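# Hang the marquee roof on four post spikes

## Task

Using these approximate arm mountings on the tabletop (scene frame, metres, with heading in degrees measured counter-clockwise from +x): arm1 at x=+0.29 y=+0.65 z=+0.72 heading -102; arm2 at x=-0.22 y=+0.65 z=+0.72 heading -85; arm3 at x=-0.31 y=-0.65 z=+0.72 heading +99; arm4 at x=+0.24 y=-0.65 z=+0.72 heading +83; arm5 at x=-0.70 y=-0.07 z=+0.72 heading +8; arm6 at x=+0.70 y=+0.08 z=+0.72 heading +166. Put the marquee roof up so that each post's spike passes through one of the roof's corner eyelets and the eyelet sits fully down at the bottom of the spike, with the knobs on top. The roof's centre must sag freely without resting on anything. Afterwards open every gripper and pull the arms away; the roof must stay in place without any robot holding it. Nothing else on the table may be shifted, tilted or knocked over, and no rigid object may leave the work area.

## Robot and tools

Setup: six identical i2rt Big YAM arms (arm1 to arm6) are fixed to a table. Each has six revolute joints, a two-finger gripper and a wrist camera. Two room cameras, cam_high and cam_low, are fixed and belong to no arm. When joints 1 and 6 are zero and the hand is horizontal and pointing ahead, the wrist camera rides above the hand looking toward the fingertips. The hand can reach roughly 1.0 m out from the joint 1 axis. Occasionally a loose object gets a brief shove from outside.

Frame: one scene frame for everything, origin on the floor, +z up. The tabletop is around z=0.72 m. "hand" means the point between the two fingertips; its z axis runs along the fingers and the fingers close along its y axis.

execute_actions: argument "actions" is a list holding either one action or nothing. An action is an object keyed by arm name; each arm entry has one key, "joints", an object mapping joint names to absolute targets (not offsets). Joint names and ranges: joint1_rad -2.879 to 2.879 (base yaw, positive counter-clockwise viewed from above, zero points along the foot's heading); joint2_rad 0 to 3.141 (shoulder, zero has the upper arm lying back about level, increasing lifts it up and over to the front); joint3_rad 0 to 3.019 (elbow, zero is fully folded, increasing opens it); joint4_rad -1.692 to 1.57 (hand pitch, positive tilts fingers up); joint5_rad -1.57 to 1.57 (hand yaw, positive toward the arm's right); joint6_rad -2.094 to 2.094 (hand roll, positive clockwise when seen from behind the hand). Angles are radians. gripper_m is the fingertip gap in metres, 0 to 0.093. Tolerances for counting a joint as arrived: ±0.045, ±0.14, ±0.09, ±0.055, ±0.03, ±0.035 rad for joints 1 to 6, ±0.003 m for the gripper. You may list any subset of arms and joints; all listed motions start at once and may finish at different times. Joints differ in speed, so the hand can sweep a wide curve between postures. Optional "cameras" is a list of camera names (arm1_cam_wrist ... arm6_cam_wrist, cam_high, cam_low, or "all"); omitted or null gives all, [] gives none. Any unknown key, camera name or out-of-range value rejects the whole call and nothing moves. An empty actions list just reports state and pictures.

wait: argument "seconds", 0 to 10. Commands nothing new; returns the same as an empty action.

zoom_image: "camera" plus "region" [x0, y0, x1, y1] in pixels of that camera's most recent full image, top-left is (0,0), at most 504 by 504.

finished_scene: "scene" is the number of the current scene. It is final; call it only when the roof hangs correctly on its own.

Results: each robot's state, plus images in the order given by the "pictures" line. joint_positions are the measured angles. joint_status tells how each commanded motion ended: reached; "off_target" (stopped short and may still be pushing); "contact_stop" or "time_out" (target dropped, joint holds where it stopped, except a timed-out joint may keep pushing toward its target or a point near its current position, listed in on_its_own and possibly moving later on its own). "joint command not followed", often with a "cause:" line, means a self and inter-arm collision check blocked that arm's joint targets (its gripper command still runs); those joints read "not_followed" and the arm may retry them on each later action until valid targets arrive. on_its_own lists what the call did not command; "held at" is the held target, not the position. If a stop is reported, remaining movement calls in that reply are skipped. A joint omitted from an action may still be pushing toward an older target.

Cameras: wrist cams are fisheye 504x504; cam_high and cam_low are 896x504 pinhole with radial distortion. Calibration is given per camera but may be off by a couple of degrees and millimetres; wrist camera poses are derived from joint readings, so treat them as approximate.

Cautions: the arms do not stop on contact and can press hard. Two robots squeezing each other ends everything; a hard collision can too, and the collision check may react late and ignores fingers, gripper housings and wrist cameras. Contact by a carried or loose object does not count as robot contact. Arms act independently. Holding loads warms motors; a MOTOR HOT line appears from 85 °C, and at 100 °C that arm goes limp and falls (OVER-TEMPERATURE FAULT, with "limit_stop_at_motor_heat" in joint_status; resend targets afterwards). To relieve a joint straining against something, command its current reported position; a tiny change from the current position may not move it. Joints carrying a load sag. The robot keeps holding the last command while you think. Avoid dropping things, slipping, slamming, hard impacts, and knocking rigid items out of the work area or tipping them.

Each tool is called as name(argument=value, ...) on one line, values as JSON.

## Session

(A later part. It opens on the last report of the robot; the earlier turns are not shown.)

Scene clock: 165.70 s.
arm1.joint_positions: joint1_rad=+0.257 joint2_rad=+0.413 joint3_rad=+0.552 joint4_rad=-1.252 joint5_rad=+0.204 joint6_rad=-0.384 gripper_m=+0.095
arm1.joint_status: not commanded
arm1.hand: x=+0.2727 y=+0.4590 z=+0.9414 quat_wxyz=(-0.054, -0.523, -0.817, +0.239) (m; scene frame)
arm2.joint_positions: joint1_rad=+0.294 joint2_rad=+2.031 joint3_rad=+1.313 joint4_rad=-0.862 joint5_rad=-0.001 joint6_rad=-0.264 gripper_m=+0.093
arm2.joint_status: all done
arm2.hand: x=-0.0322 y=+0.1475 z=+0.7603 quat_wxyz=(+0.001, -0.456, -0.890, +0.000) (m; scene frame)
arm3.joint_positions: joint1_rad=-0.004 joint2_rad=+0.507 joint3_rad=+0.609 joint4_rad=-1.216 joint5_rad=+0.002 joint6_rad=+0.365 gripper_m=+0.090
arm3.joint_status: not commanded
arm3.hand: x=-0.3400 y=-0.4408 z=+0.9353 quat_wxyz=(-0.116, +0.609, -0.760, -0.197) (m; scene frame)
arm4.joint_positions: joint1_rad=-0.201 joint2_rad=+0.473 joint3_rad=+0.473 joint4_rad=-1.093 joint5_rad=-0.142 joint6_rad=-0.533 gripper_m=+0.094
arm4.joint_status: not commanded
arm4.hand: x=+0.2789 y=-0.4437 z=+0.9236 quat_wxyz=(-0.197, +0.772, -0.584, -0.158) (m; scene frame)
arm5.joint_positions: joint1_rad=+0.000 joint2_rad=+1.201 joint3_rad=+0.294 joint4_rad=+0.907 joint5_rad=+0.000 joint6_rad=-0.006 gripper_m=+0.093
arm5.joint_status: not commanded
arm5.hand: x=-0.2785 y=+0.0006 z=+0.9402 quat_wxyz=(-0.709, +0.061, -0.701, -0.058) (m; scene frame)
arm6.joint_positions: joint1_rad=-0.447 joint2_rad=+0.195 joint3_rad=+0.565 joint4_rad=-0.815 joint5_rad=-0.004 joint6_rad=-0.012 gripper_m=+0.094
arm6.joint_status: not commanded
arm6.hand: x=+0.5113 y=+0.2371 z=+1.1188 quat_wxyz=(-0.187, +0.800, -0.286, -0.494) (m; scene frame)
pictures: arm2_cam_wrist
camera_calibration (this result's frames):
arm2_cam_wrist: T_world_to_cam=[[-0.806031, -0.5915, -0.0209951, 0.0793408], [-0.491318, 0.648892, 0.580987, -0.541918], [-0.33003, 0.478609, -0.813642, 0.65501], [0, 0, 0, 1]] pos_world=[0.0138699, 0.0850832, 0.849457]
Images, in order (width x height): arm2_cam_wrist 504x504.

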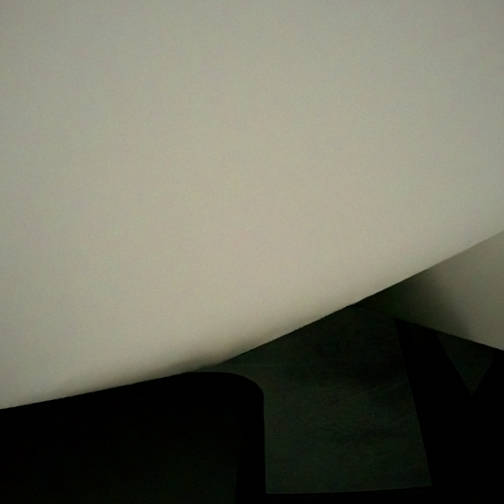

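execute_actions(actions=[{"arm2":{"joints":{"joint1_rad":0.315,"joint2_rad":2.10,"joint3_rad":1.46,"joint4_rad":-0.90}}}], cameras=["cam_low"])

execute_actions(actions=[{"arm2":{"joints":{"gripper_m":0.02}}}], cameras=["cam_low"])

Scene clock: 167.00 s.
arm1.joint_positions: joint1_rad=+0.257 joint2_rad=+0.413 joint3_rad=+0.552 joint4_rad=-1.252 joint5_rad=+0.204 joint6_rad=-0.384 gripper_m=+0.095
arm1.joint_status: not commanded
arm1.hand: x=+0.2727 y=+0.4590 z=+0.9414 quat_wxyz=(-0.054, -0.523, -0.817, +0.239) (m; scene frame)
arm2.joint_positions: joint1_rad=+0.308 joint2_rad=+2.085 joint3_rad=+1.422 joint4_rad=-0.887 joint5_rad=-0.001 joint6_rad=-0.264 gripper_m=+0.093
arm2.joint_status: all done
arm2.hand: x=-0.0117 y=+0.1151 z=+0.7644 quat_wxyz=(-0.010, -0.450, -0.893, +0.010) (m; scene frame)
arm3.joint_positions: joint1_rad=-0.004 joint2_rad=+0.507 joint3_rad=+0.609 joint4_rad=-1.216 joint5_rad=+0.002 joint6_rad=+0.365 gripper_m=+0.090
arm3.joint_status: not commanded
arm3.hand: x=-0.3400 y=-0.4408 z=+0.9353 quat_wxyz=(-0.116, +0.609, -0.760, -0.197) (m; scene frame)
arm4.joint_positions: joint1_rad=-0.201 joint2_rad=+0.473 joint3_rad=+0.473 joint4_rad=-1.093 joint5_rad=-0.142 joint6_rad=-0.533 gripper_m=+0.094
arm4.joint_status: not commanded
arm4.hand: x=+0.2789 y=-0.4437 z=+0.9236 quat_wxyz=(-0.197, +0.772, -0.584, -0.158) (m; scene frame)
arm5.joint_positions: joint1_rad=+0.000 joint2_rad=+1.201 joint3_rad=+0.294 joint4_rad=+0.907 joint5_rad=+0.000 joint6_rad=-0.006 gripper_m=+0.093
arm5.joint_status: not commanded
arm5.hand: x=-0.2785 y=+0.0006 z=+0.9402 quat_wxyz=(-0.709, +0.061, -0.701, -0.058) (m; scene frame)
arm6.joint_positions: joint1_rad=-0.447 joint2_rad=+0.195 joint3_rad=+0.565 joint4_rad=-0.815 joint5_rad=-0.004 joint6_rad=-0.012 gripper_m=+0.094
arm6.joint_status: not commanded
arm6.hand: x=+0.5113 y=+0.2371 z=+1.1188 quat_wxyz=(-0.187, +0.800, -0.286, -0.494) (m; scene frame)
pictures: cam_low
Images, in order (width x height): cam_low 896x504.

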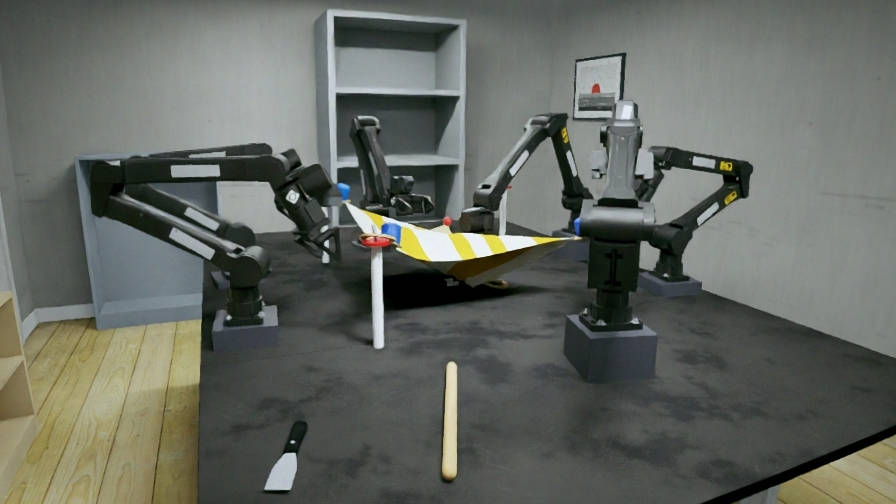

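Scene clock: 167.67 s.
arm1.joint_positions: joint1_rad=+0.257 joint2_rad=+0.413 joint3_rad=+0.552 joint4_rad=-1.252 joint5_rad=+0.204 joint6_rad=-0.384 gripper_m=+0.095
arm1.joint_status: not commanded
arm1.hand: x=+0.2727 y=+0.4590 z=+0.9414 quat_wxyz=(-0.054, -0.523, -0.817, +0.239) (m; scene frame)
arm2.joint_positions: joint1_rad=+0.309 joint2_rad=+2.085 joint3_rad=+1.422 joint4_rad=-0.887 joint5_rad=-0.001 joint6_rad=-0.264 gripper_m=+0.048
arm2.joint_status: gripper_m off_target (ended at +0.048, target +0.020)
arm2.hand: x=-0.0115 y=+0.1152 z=+0.7644 quat_wxyz=(-0.010, -0.450, -0.893, +0.010) (m; scene frame)
arm3.joint_positions: joint1_rad=-0.004 joint2_rad=+0.507 joint3_rad=+0.609 joint4_rad=-1.216 joint5_rad=+0.002 joint6_rad=+0.365 gripper_m=+0.090
arm3.joint_status: not commanded
arm3.hand: x=-0.3400 y=-0.4408 z=+0.9353 quat_wxyz=(-0.116, +0.609, -0.760, -0.197) (m; scene frame)
arm4.joint_positions: joint1_rad=-0.201 joint2_rad=+0.473 joint3_rad=+0.473 joint4_rad=-1.093 joint5_rad=-0.142 joint6_rad=-0.533 gripper_m=+0.094
arm4.joint_status: not commanded
arm4.hand: x=+0.2789 y=-0.4437 z=+0.9236 quat_wxyz=(-0.197, +0.772, -0.584, -0.158) (m; scene frame)
arm5.joint_positions: joint1_rad=+0.000 joint2_rad=+1.201 joint3_rad=+0.294 joint4_rad=+0.907 joint5_rad=+0.000 joint6_rad=-0.006 gripper_m=+0.093
arm5.joint_status: not commanded
arm5.hand: x=-0.2785 y=+0.0006 z=+0.9402 quat_wxyz=(-0.709, +0.061, -0.701, -0.058) (m; scene frame)
arm6.joint_positions: joint1_rad=-0.447 joint2_rad=+0.195 joint3_rad=+0.565 joint4_rad=-0.815 joint5_rad=-0.004 joint6_rad=-0.012 gripper_m=+0.094
arm6.joint_status: not commanded
arm6.hand: x=+0.5113 y=+0.2371 z=+1.1188 quat_wxyz=(-0.187, +0.800, -0.286, -0.494) (m; scene frame)
pictures: cam_low
Images, in order (width x height): cam_low 896x504.

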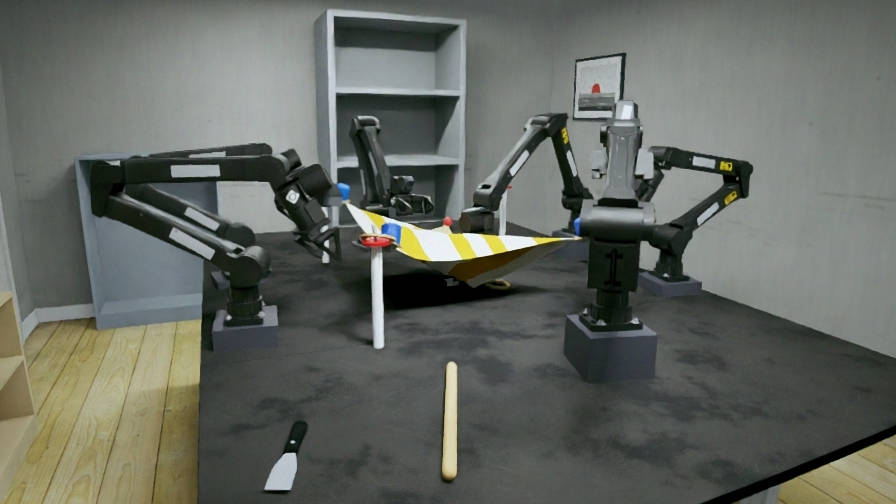

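execute_actions(actions=[{"arm2":{"joints":{"joint1_rad":0.11,"joint2_rad":1.56,"joint3_rad":1.15,"joint4_rad":-1.14}}}], cameras=["arm2_cam_wrist","cam_high"])

Scene clock: 170.70 s.
arm1.joint_positions: joint1_rad=+0.257 joint2_rad=+0.413 joint3_rad=+0.552 joint4_rad=-1.252 joint5_rad=+0.204 joint6_rad=-0.384 gripper_m=+0.095
arm1.joint_status: not commanded
arm1.hand: x=+0.2727 y=+0.4590 z=+0.9414 quat_wxyz=(-0.054, -0.523, -0.817, +0.239) (m; scene frame)
arm2.joint_positions: joint1_rad=+0.107 joint2_rad=+1.554 joint3_rad=+1.146 joint4_rad=-1.125 joint5_rad=+0.000 joint6_rad=-0.264 gripper_m=+0.048
arm2.joint_status: all done
arm2.hand: x=-0.1452 y=+0.2141 z=+0.9302 quat_wxyz=(-0.015, -0.538, -0.843, +0.017) (m; scene frame)
arm3.joint_positions: joint1_rad=-0.004 joint2_rad=+0.507 joint3_rad=+0.609 joint4_rad=-1.216 joint5_rad=+0.002 joint6_rad=+0.365 gripper_m=+0.090
arm3.joint_status: not commanded
arm3.hand: x=-0.3400 y=-0.4408 z=+0.9353 quat_wxyz=(-0.116, +0.609, -0.760, -0.197) (m; scene frame)
arm4.joint_positions: joint1_rad=-0.201 joint2_rad=+0.473 joint3_rad=+0.473 joint4_rad=-1.093 joint5_rad=-0.142 joint6_rad=-0.533 gripper_m=+0.094
arm4.joint_status: not commanded
arm4.hand: x=+0.2789 y=-0.4437 z=+0.9236 quat_wxyz=(-0.197, +0.772, -0.584, -0.158) (m; scene frame)
arm5.joint_positions: joint1_rad=+0.000 joint2_rad=+1.201 joint3_rad=+0.294 joint4_rad=+0.907 joint5_rad=+0.000 joint6_rad=-0.006 gripper_m=+0.093
arm5.joint_status: not commanded
arm5.hand: x=-0.2785 y=+0.0006 z=+0.9402 quat_wxyz=(-0.709, +0.061, -0.701, -0.058) (m; scene frame)
arm6.joint_positions: joint1_rad=-0.447 joint2_rad=+0.195 joint3_rad=+0.565 joint4_rad=-0.815 joint5_rad=-0.004 joint6_rad=-0.012 gripper_m=+0.094
arm6.joint_status: not commanded
arm6.hand: x=+0.5113 y=+0.2371 z=+1.1188 quat_wxyz=(-0.187, +0.800, -0.286, -0.494) (m; scene frame)
pictures: arm2_cam_wrist, cam_high
camera_calibration (this result's frames):
arm2_cam_wrist: T_world_to_cam=[[-0.902256, -0.431119, -0.00841291, -0.0287864], [-0.366123, 0.755633, 0.543113, -0.708837], [-0.227789, 0.493107, -0.839617, 0.759907], [0, 0, 0, 1]] pos_world=[-0.112396, 0.148495, 1.02277]
Images, in order (width x height): arm2_cam_wrist 504x504, cam_high 896x504.

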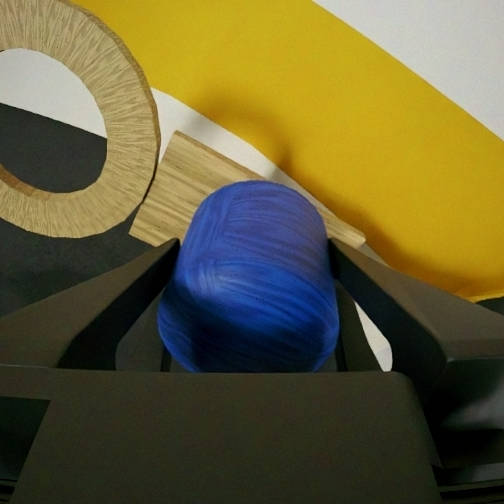

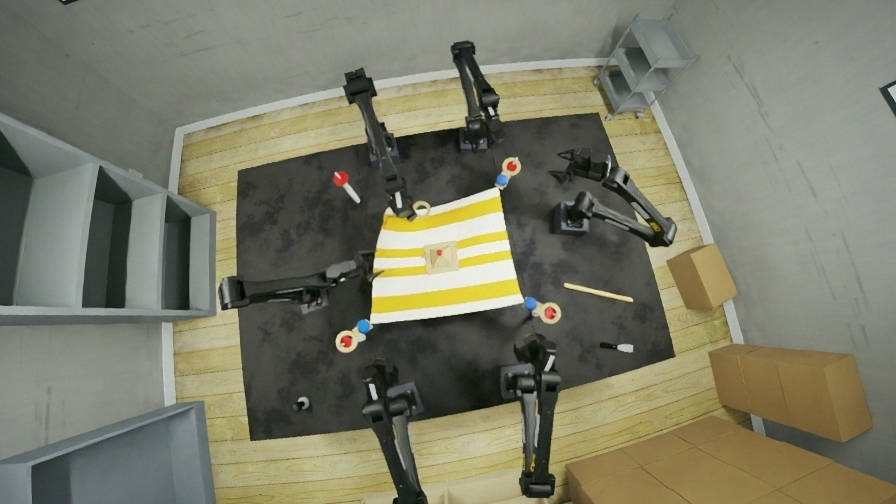

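execute_actions(actions=[{"arm2":{"joints":{"joint1_rad":-0.55,"joint2_rad":1.05,"joint3_rad":1.2,"joint4_rad":-1.66,"joint6_rad":2.05}},"arm5":{"joints":{"joint1_rad":0.0,"joint2_rad":0.4,"joint3_rad":0.5,"joint4_rad":-0.3}}}], cameras=["arm2_cam_wrist","cam_high"])

Scene clock: 175.20 s.
arm1.joint_positions: joint1_rad=+0.257 joint2_rad=+0.413 joint3_rad=+0.552 joint4_rad=-1.252 joint5_rad=+0.204 joint6_rad=-0.384 gripper_m=+0.095
arm1.joint_status: not commanded
arm1.hand: x=+0.2727 y=+0.4590 z=+0.9414 quat_wxyz=(-0.054, -0.523, -0.817, +0.239) (m; scene frame)
arm2.joint_positions: joint1_rad=-0.520 joint2_rad=+1.073 joint3_rad=+1.200 joint4_rad=-1.587 joint5_rad=-0.027 joint6_rad=+2.087 gripper_m=+0.049
arm2.joint_status: joint4_rad time_out (moved -0.462 of -0.535); joint6_rad time_out (moved +2.351 of +2.314); the others done
arm2.on_its_own: joint4_rad reads -1.587 and still pushes toward -1.660 since a time_out; joint6_rad reads +2.087 and still pushes toward +2.050 since a time_out
arm2.hand: x=-0.3515 y=+0.3753 z=+1.1160 quat_wxyz=(-0.059, -0.883, +0.466, -0.017) (m; scene frame)
arm3.joint_positions: joint1_rad=-0.004 joint2_rad=+0.507 joint3_rad=+0.609 joint4_rad=-1.216 joint5_rad=+0.002 joint6_rad=+0.365 gripper_m=+0.090
arm3.joint_status: not commanded
arm3.hand: x=-0.3400 y=-0.4408 z=+0.9353 quat_wxyz=(-0.116, +0.609, -0.760, -0.197) (m; scene frame)
arm4.joint_positions: joint1_rad=-0.201 joint2_rad=+0.473 joint3_rad=+0.473 joint4_rad=-1.093 joint5_rad=-0.142 joint6_rad=-0.533 gripper_m=+0.094
arm4.joint_status: not commanded
arm4.hand: x=+0.2789 y=-0.4437 z=+0.9236 quat_wxyz=(-0.197, +0.772, -0.584, -0.158) (m; scene frame)
arm5.joint_positions: joint1_rad=+0.000 joint2_rad=+0.403 joint3_rad=+0.465 joint4_rad=-0.293 joint5_rad=+0.000 joint6_rad=-0.006 gripper_m=+0.093
arm5.joint_status: all done
arm5.hand: x=-0.3871 y=-0.0178 z=+1.0407 quat_wxyz=(-0.623, +0.067, -0.777, -0.051) (m; scene frame)
arm6.joint_positions: joint1_rad=-0.447 joint2_rad=+0.195 joint3_rad=+0.565 joint4_rad=-0.815 joint5_rad=-0.004 joint6_rad=-0.012 gripper_m=+0.094
arm6.joint_status: not commanded
arm6.hand: x=+0.5113 y=+0.2371 z=+1.1188 quat_wxyz=(-0.187, +0.800, -0.286, -0.494) (m; scene frame)
pictures: arm2_cam_wrist, cam_high
camera_calibration (this result's frames):
arm2_cam_wrist: T_world_to_cam=[[0.817465, 0.565274, -0.110529, 0.20068], [0.492808, -0.587092, 0.642233, -0.31184], [0.298147, -0.579473, -0.758498, 1.28633], [0, 0, 0, 1]] pos_world=[-0.393886, 0.448872, 1.19813]
Images, in order (width x height): arm2_cam_wrist 504x504, cam_high 896x504.

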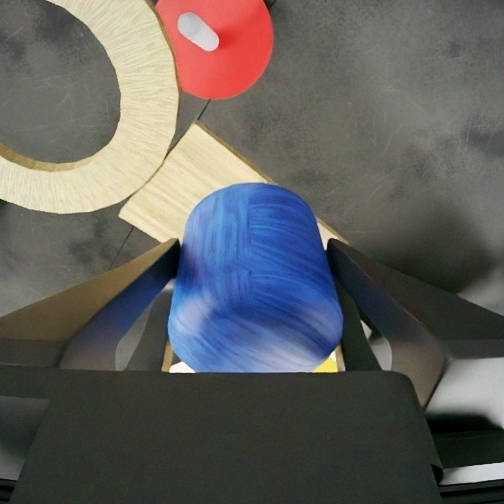

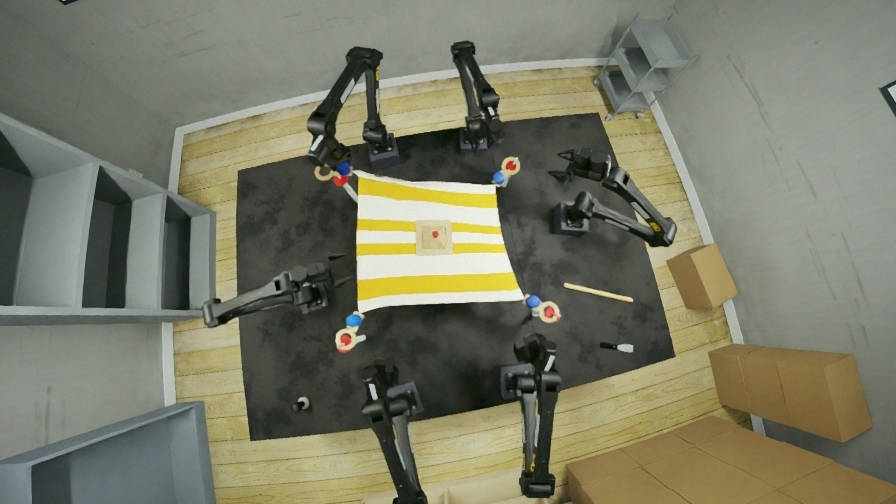

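execute_actions(actions=[{"arm2":{"joints":{"joint1_rad":-0.48,"joint2_rad":0.98,"joint3_rad":1.07,"joint4_rad":-1.62,"joint6_rad":2.08}}}], cameras=["arm2_cam_wrist","cam_low"])

Scene clock: 176.40 s.
arm1.joint_positions: joint1_rad=+0.257 joint2_rad=+0.413 joint3_rad=+0.552 joint4_rad=-1.252 joint5_rad=+0.204 joint6_rad=-0.384 gripper_m=+0.095
arm1.joint_status: not commanded
arm1.hand: x=+0.2727 y=+0.4590 z=+0.9414 quat_wxyz=(-0.054, -0.523, -0.817, +0.239) (m; scene frame)
arm2.joint_positions: joint1_rad=-0.476 joint2_rad=+1.004 joint3_rad=+1.080 joint4_rad=-1.573 joint5_rad=-0.025 joint6_rad=+2.087 gripper_m=+0.049
arm2.joint_status: all done
arm2.hand: x=-0.3266 y=+0.3990 z=+1.0858 quat_wxyz=(-0.039, -0.894, +0.447, -0.016) (m; scene frame)
arm3.joint_positions: joint1_rad=-0.004 joint2_rad=+0.507 joint3_rad=+0.609 joint4_rad=-1.216 joint5_rad=+0.002 joint6_rad=+0.365 gripper_m=+0.090
arm3.joint_status: not commanded
arm3.hand: x=-0.3400 y=-0.4408 z=+0.9353 quat_wxyz=(-0.116, +0.609, -0.760, -0.197) (m; scene frame)
arm4.joint_positions: joint1_rad=-0.201 joint2_rad=+0.473 joint3_rad=+0.473 joint4_rad=-1.093 joint5_rad=-0.142 joint6_rad=-0.533 gripper_m=+0.094
arm4.joint_status: not commanded
arm4.hand: x=+0.2789 y=-0.4437 z=+0.9236 quat_wxyz=(-0.197, +0.772, -0.584, -0.158) (m; scene frame)
arm5.joint_positions: joint1_rad=+0.000 joint2_rad=+0.403 joint3_rad=+0.465 joint4_rad=-0.293 joint5_rad=+0.000 joint6_rad=-0.006 gripper_m=+0.093
arm5.joint_status: not commanded
arm5.hand: x=-0.3871 y=-0.0178 z=+1.0407 quat_wxyz=(-0.623, +0.067, -0.777, -0.051) (m; scene frame)
arm6.joint_positions: joint1_rad=-0.447 joint2_rad=+0.195 joint3_rad=+0.565 joint4_rad=-0.815 joint5_rad=-0.004 joint6_rad=-0.012 gripper_m=+0.094
arm6.joint_status: not commanded
arm6.hand: x=+0.5113 y=+0.2371 z=+1.1188 quat_wxyz=(-0.187, +0.800, -0.286, -0.494) (m; scene frame)
pictures: arm2_cam_wrist, cam_low
camera_calibration (this result's frames):
arm2_cam_wrist: T_world_to_cam=[[0.793414, 0.603658, -0.0780411, 0.105156], [0.509136, -0.587913, 0.628601, -0.270339], [0.333579, -0.538475, -0.773803, 1.28158], [0, 0, 0, 1]] pos_world=[-0.373302, 0.467686, 1.16983]
Images, in order (width x height): arm2_cam_wrist 504x504, cam_low 896x504.

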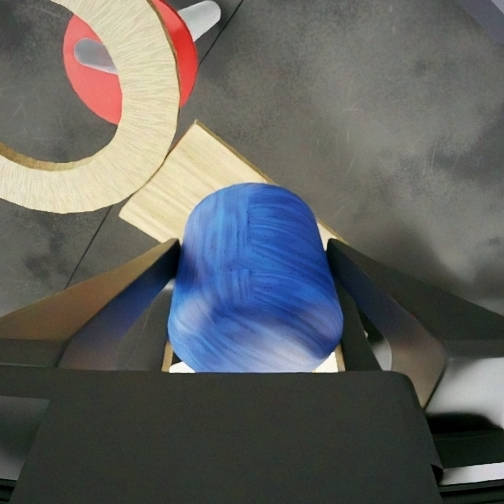

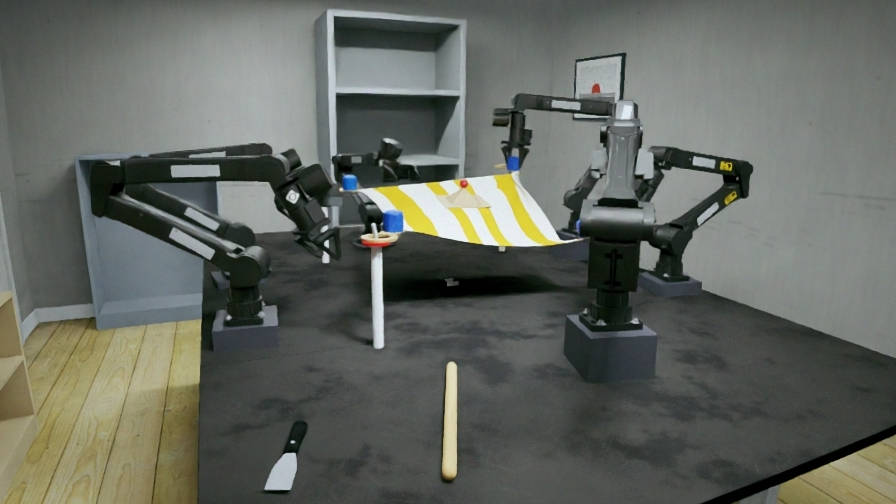

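execute_actions(actions=[{"arm2":{"joints":{"joint2_rad":1.0,"joint3_rad":0.99,"joint4_rad":-1.67}}}], cameras=["arm2_cam_wrist","cam_low"])

Scene clock: 178.47 s.
arm1.joint_positions: joint1_rad=+0.257 joint2_rad=+0.413 joint3_rad=+0.552 joint4_rad=-1.252 joint5_rad=+0.204 joint6_rad=-0.384 gripper_m=+0.095
arm1.joint_status: not commanded
arm1.hand: x=+0.2727 y=+0.4590 z=+0.9414 quat_wxyz=(-0.054, -0.523, -0.817, +0.239) (m; scene frame)
arm2.joint_positions: joint1_rad=-0.476 joint2_rad=+1.014 joint3_rad=+1.003 joint4_rad=-1.573 joint5_rad=-0.024 joint6_rad=+2.087 gripper_m=+0.048
arm2.joint_status: joint4_rad time_out (moved +0.000 of -0.097); the others done
arm2.on_its_own: joint4_rad reads -1.573 and still pushes toward -1.670 since a time_out
arm2.hand: x=-0.3202 y=+0.4141 z=+1.0534 quat_wxyz=(+0.004, -0.894, +0.448, -0.013) (m; scene frame)
arm3.joint_positions: joint1_rad=-0.004 joint2_rad=+0.507 joint3_rad=+0.609 joint4_rad=-1.216 joint5_rad=+0.002 joint6_rad=+0.365 gripper_m=+0.090
arm3.joint_status: not commanded
arm3.hand: x=-0.3400 y=-0.4408 z=+0.9353 quat_wxyz=(-0.116, +0.609, -0.760, -0.197) (m; scene frame)
arm4.joint_positions: joint1_rad=-0.201 joint2_rad=+0.473 joint3_rad=+0.473 joint4_rad=-1.093 joint5_rad=-0.142 joint6_rad=-0.533 gripper_m=+0.094
arm4.joint_status: not commanded
arm4.hand: x=+0.2789 y=-0.4437 z=+0.9236 quat_wxyz=(-0.197, +0.772, -0.584, -0.158) (m; scene frame)
arm5.joint_positions: joint1_rad=+0.000 joint2_rad=+0.403 joint3_rad=+0.465 joint4_rad=-0.293 joint5_rad=+0.000 joint6_rad=-0.006 gripper_m=+0.093
arm5.joint_status: not commanded
arm5.hand: x=-0.3871 y=-0.0178 z=+1.0407 quat_wxyz=(-0.623, +0.067, -0.777, -0.051) (m; scene frame)
arm6.joint_positions: joint1_rad=-0.447 joint2_rad=+0.195 joint3_rad=+0.565 joint4_rad=-0.815 joint5_rad=-0.004 joint6_rad=-0.012 gripper_m=+0.094
arm6.joint_status: not commanded
arm6.hand: x=+0.5113 y=+0.2371 z=+1.1188 quat_wxyz=(-0.187, +0.800, -0.286, -0.494) (m; scene frame)
pictures: arm2_cam_wrist, cam_low
camera_calibration (this result's frames):
arm2_cam_wrist: T_world_to_cam=[[0.794608, 0.607114, -0.00315685, 0.00844462], [0.488894, -0.636778, 0.596235, -0.196541], [0.359973, -0.475317, -0.802804, 1.27538], [0, 0, 0, 1]] pos_world=[-0.369723, 0.475928, 1.14109]
Images, in order (width x height): arm2_cam_wrist 504x504, cam_low 896x504.

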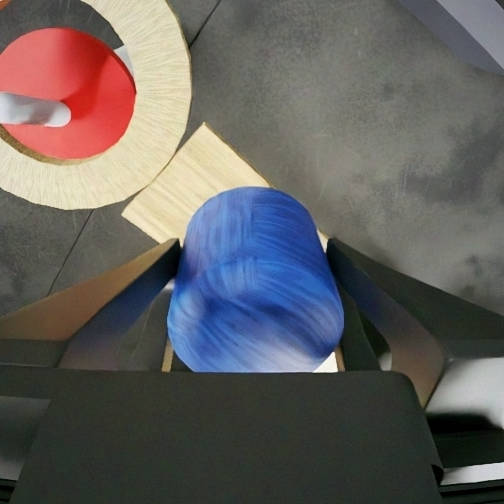

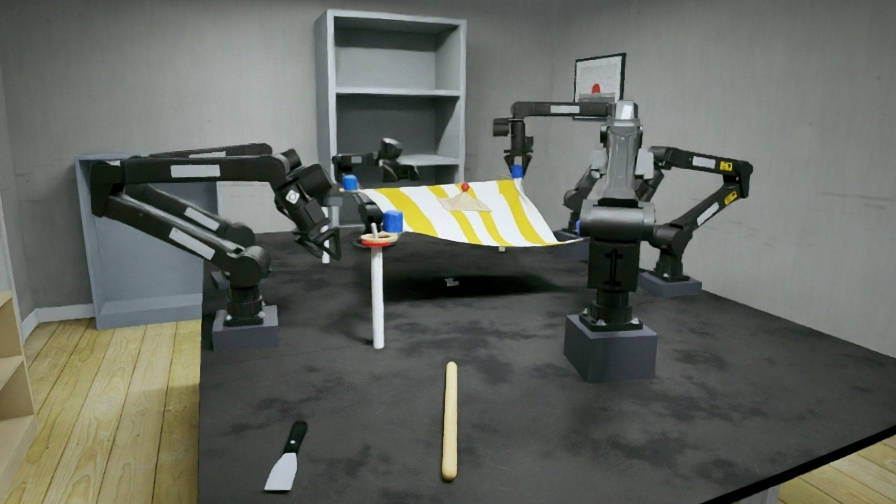

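execute_actions(actions=[{"arm2":{"joints":{"joint2_rad":1.04,"joint3_rad":0.92,"joint4_rad":-1.58}}}], cameras=["arm2_cam_wrist","cam_low"])

Scene clock: 188.77 s.
arm1.joint_positions: joint1_rad=+0.257 joint2_rad=+0.413 joint3_rad=+0.552 joint4_rad=-1.252 joint5_rad=+0.204 joint6_rad=-0.384 gripper_m=+0.095
arm1.joint_status: not commanded
arm1.hand: x=+0.2727 y=+0.4590 z=+0.9414 quat_wxyz=(-0.054, -0.523, -0.817, +0.239) (m; scene frame)
arm2.joint_positions: joint1_rad=-0.476 joint2_rad=+1.050 joint3_rad=+0.955 joint4_rad=-1.516 joint5_rad=-0.023 joint6_rad=+2.087 gripper_m=+0.048
arm2.joint_status: joint4_rad time_out (moved +0.057 of -0.007); the others done
arm2.on_its_own: joint4_rad reads -1.516 and still pushes toward -1.580 since a time_out
arm2.hand: x=-0.3220 y=+0.4098 z=+1.0264 quat_wxyz=(+0.018, -0.894, +0.448, -0.013) (m; scene frame)
arm3.joint_positions: joint1_rad=-0.004 joint2_rad=+0.507 joint3_rad=+0.609 joint4_rad=-1.216 joint5_rad=+0.002 joint6_rad=+0.365 gripper_m=+0.090
arm3.joint_status: not commanded
arm3.hand: x=-0.3400 y=-0.4408 z=+0.9353 quat_wxyz=(-0.116, +0.609, -0.760, -0.197) (m; scene frame)
arm4.joint_positions: joint1_rad=-0.201 joint2_rad=+0.473 joint3_rad=+0.473 joint4_rad=-1.093 joint5_rad=-0.142 joint6_rad=-0.533 gripper_m=+0.094
arm4.joint_status: not commanded
arm4.hand: x=+0.2789 y=-0.4437 z=+0.9236 quat_wxyz=(-0.197, +0.772, -0.584, -0.158) (m; scene frame)
arm5.joint_positions: joint1_rad=+0.000 joint2_rad=+0.403 joint3_rad=+0.465 joint4_rad=-0.293 joint5_rad=+0.000 joint6_rad=-0.006 gripper_m=+0.093
arm5.joint_status: not commanded
arm5.hand: x=-0.3871 y=-0.0178 z=+1.0407 quat_wxyz=(-0.623, +0.067, -0.777, -0.051) (m; scene frame)
arm6.joint_positions: joint1_rad=-0.447 joint2_rad=+0.195 joint3_rad=+0.565 joint4_rad=-0.815 joint5_rad=-0.004 joint6_rad=-0.012 gripper_m=+0.094
arm6.joint_status: not commanded
arm6.hand: x=+0.5113 y=+0.2371 z=+1.1188 quat_wxyz=(-0.187, +0.800, -0.286, -0.494) (m; scene frame)
pictures: arm2_cam_wrist, cam_low
camera_calibration (this result's frames):
arm2_cam_wrist: T_world_to_cam=[[0.794445, 0.606972, 0.0210123, -0.0123685], [0.482582, -0.651885, 0.584945, -0.166532], [0.368743, -0.454566, -0.810801, 1.25485], [0, 0, 0, 1]] pos_world=[-0.372526, 0.469361, 1.11511]
Images, in order (width x height): arm2_cam_wrist 504x504, cam_low 896x504.

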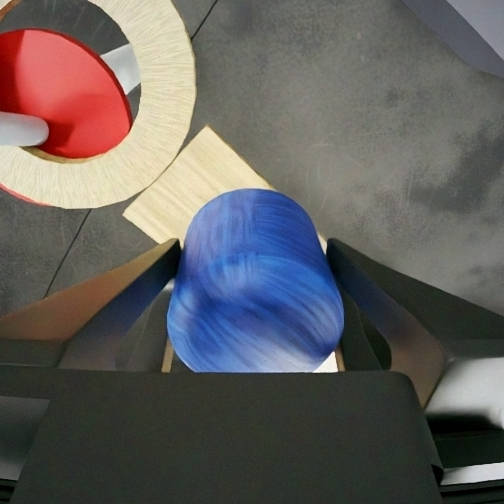

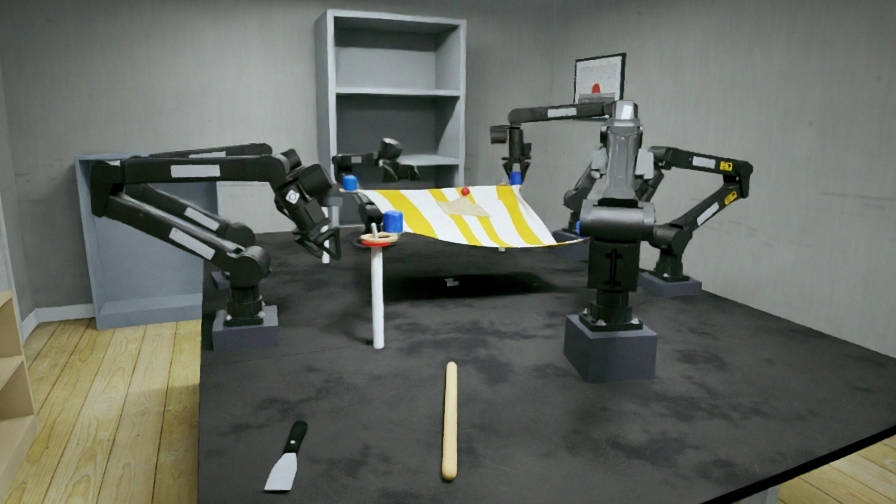

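execute_actions(actions=[{"arm2":{"joints":{"gripper_m":0.075,"joint2_rad":1.05,"joint3_rad":0.955,"joint4_rad":-1.516}}}], cameras=["arm2_cam_wrist"])

execute_actions(actions=[{"arm2":{"joints":{"joint3_rad":1.25,"joint4_rad":-1.65}}}], cameras=["arm2_cam_wrist","cam_low","cam_high"])

Scene clock: 189.57 s.
arm1.joint_positions: joint1_rad=+0.257 joint2_rad=+0.413 joint3_rad=+0.552 joint4_rad=-1.252 joint5_rad=+0.204 joint6_rad=-0.384 gripper_m=+0.095
arm1.joint_status: not commanded
arm1.hand: x=+0.2727 y=+0.4590 z=+0.9414 quat_wxyz=(-0.054, -0.523, -0.817, +0.239) (m; scene frame)
arm2.joint_positions: joint1_rad=-0.475 joint2_rad=+1.050 joint3_rad=+0.953 joint4_rad=-1.500 joint5_rad=-0.002 joint6_rad=+2.087 gripper_m=+0.075
arm2.joint_status: all done
arm2.hand: x=-0.3265 y=+0.4081 z=+1.0257 quat_wxyz=(+0.010, -0.894, +0.447, -0.002) (m; scene frame)
arm3.joint_positions: joint1_rad=-0.004 joint2_rad=+0.507 joint3_rad=+0.609 joint4_rad=-1.216 joint5_rad=+0.002 joint6_rad=+0.365 gripper_m=+0.090
arm3.joint_status: not commanded
arm3.hand: x=-0.3400 y=-0.4408 z=+0.9353 quat_wxyz=(-0.116, +0.609, -0.760, -0.197) (m; scene frame)
arm4.joint_positions: joint1_rad=-0.201 joint2_rad=+0.473 joint3_rad=+0.473 joint4_rad=-1.093 joint5_rad=-0.142 joint6_rad=-0.533 gripper_m=+0.094
arm4.joint_status: not commanded
arm4.hand: x=+0.2789 y=-0.4437 z=+0.9236 quat_wxyz=(-0.197, +0.772, -0.584, -0.158) (m; scene frame)
arm5.joint_positions: joint1_rad=+0.000 joint2_rad=+0.403 joint3_rad=+0.465 joint4_rad=-0.293 joint5_rad=+0.000 joint6_rad=-0.006 gripper_m=+0.093
arm5.joint_status: not commanded
arm5.hand: x=-0.3871 y=-0.0178 z=+1.0407 quat_wxyz=(-0.623, +0.067, -0.777, -0.051) (m; scene frame)
arm6.joint_positions: joint1_rad=-0.447 joint2_rad=+0.195 joint3_rad=+0.565 joint4_rad=-0.815 joint5_rad=-0.004 joint6_rad=-0.012 gripper_m=+0.094
arm6.joint_status: not commanded
arm6.hand: x=+0.5113 y=+0.2371 z=+1.1188 quat_wxyz=(-0.187, +0.800, -0.286, -0.494) (m; scene frame)
pictures: arm2_cam_wrist
camera_calibration (this result's frames):
arm2_cam_wrist: T_world_to_cam=[[0.793681, 0.60833, -0.00217017, 0.0151917], [0.498267, -0.648029, 0.57601, -0.152371], [0.348998, -0.45825, -0.81744, 1.25702], [0, 0, 0, 1]] pos_world=[-0.374834, 0.468049, 1.11534]
Images, in order (width x height): arm2_cam_wrist 504x504.

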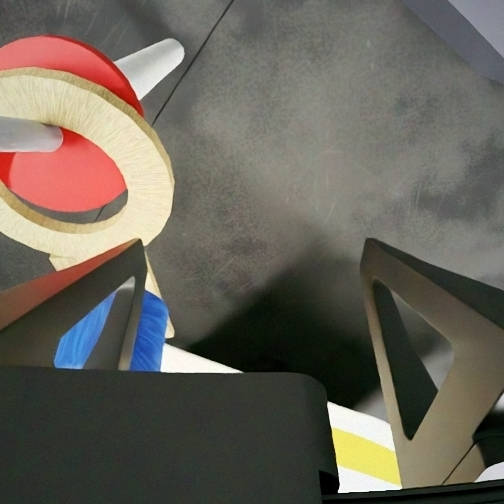

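Scene clock: 190.57 s.
arm1.joint_positions: joint1_rad=+0.257 joint2_rad=+0.413 joint3_rad=+0.552 joint4_rad=-1.252 joint5_rad=+0.204 joint6_rad=-0.384 gripper_m=+0.095
arm1.joint_status: not commanded
arm1.hand: x=+0.2727 y=+0.4590 z=+0.9414 quat_wxyz=(-0.054, -0.523, -0.817, +0.239) (m; scene frame)
arm2.joint_positions: joint1_rad=-0.475 joint2_rad=+1.049 joint3_rad=+1.217 joint4_rad=-1.634 joint5_rad=-0.002 joint6_rad=+2.087 gripper_m=+0.075
arm2.joint_status: all done
arm2.hand: x=-0.3379 y=+0.3829 z=+1.1280 quat_wxyz=(-0.056, -0.893, +0.447, -0.006) (m; scene frame)
arm3.joint_positions: joint1_rad=-0.004 joint2_rad=+0.507 joint3_rad=+0.609 joint4_rad=-1.216 joint5_rad=+0.002 joint6_rad=+0.365 gripper_m=+0.090
arm3.joint_status: not commanded
arm3.hand: x=-0.3400 y=-0.4408 z=+0.9353 quat_wxyz=(-0.116, +0.609, -0.760, -0.197) (m; scene frame)
arm4.joint_positions: joint1_rad=-0.201 joint2_rad=+0.473 joint3_rad=+0.473 joint4_rad=-1.093 joint5_rad=-0.142 joint6_rad=-0.533 gripper_m=+0.094
arm4.joint_status: not commanded
arm4.hand: x=+0.2789 y=-0.4437 z=+0.9236 quat_wxyz=(-0.197, +0.772, -0.584, -0.158) (m; scene frame)
arm5.joint_positions: joint1_rad=+0.000 joint2_rad=+0.403 joint3_rad=+0.465 joint4_rad=-0.293 joint5_rad=+0.000 joint6_rad=-0.006 gripper_m=+0.093
arm5.joint_status: not commanded
arm5.hand: x=-0.3871 y=-0.0178 z=+1.0407 quat_wxyz=(-0.623, +0.067, -0.777, -0.051) (m; scene frame)
arm6.joint_positions: joint1_rad=-0.447 joint2_rad=+0.195 joint3_rad=+0.565 joint4_rad=-0.815 joint5_rad=-0.004 joint6_rad=-0.012 gripper_m=+0.094
arm6.joint_status: not commanded
arm6.hand: x=+0.5113 y=+0.2371 z=+1.1188 quat_wxyz=(-0.187, +0.800, -0.286, -0.494) (m; scene frame)
pictures: arm2_cam_wrist, cam_high, cam_low
camera_calibration (this result's frames):
arm2_cam_wrist: T_world_to_cam=[[0.790802, 0.600693, -0.117471, 0.171814], [0.529852, -0.575766, 0.622696, -0.291504], [0.306414, -0.554671, -0.773596, 1.30613], [0, 0, 0, 1]] pos_world=[-0.381634, 0.45343, 1.21212]
Images, in order (width x height): arm2_cam_wrist 504x504, cam_high 896x504, cam_low 896x504.

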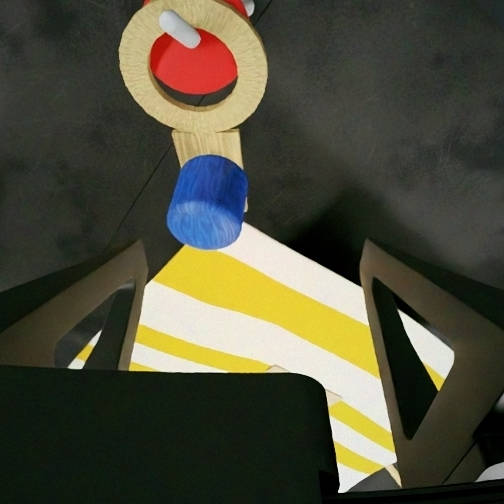

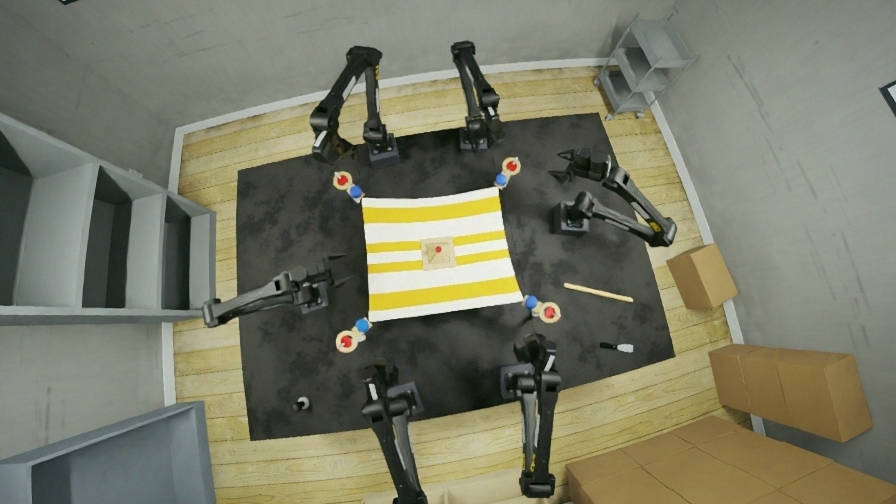

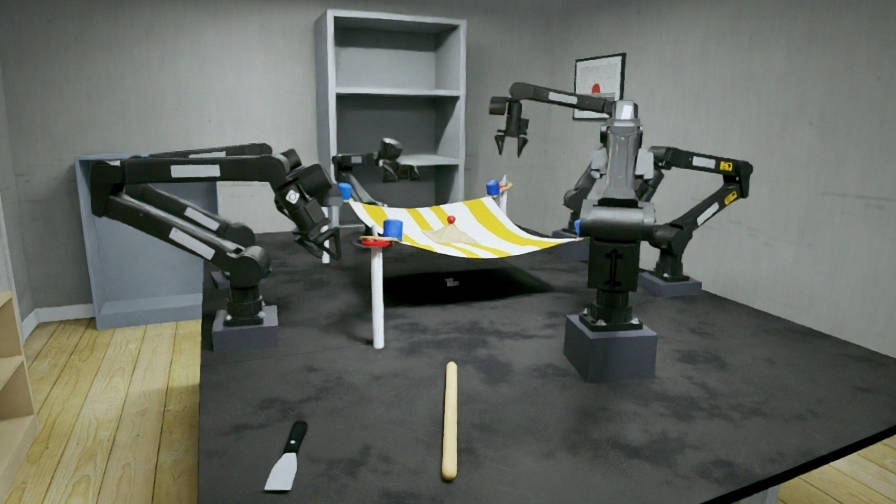

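All four are hung.

finished_scene(scene=2)

The scene is finished: the task was done.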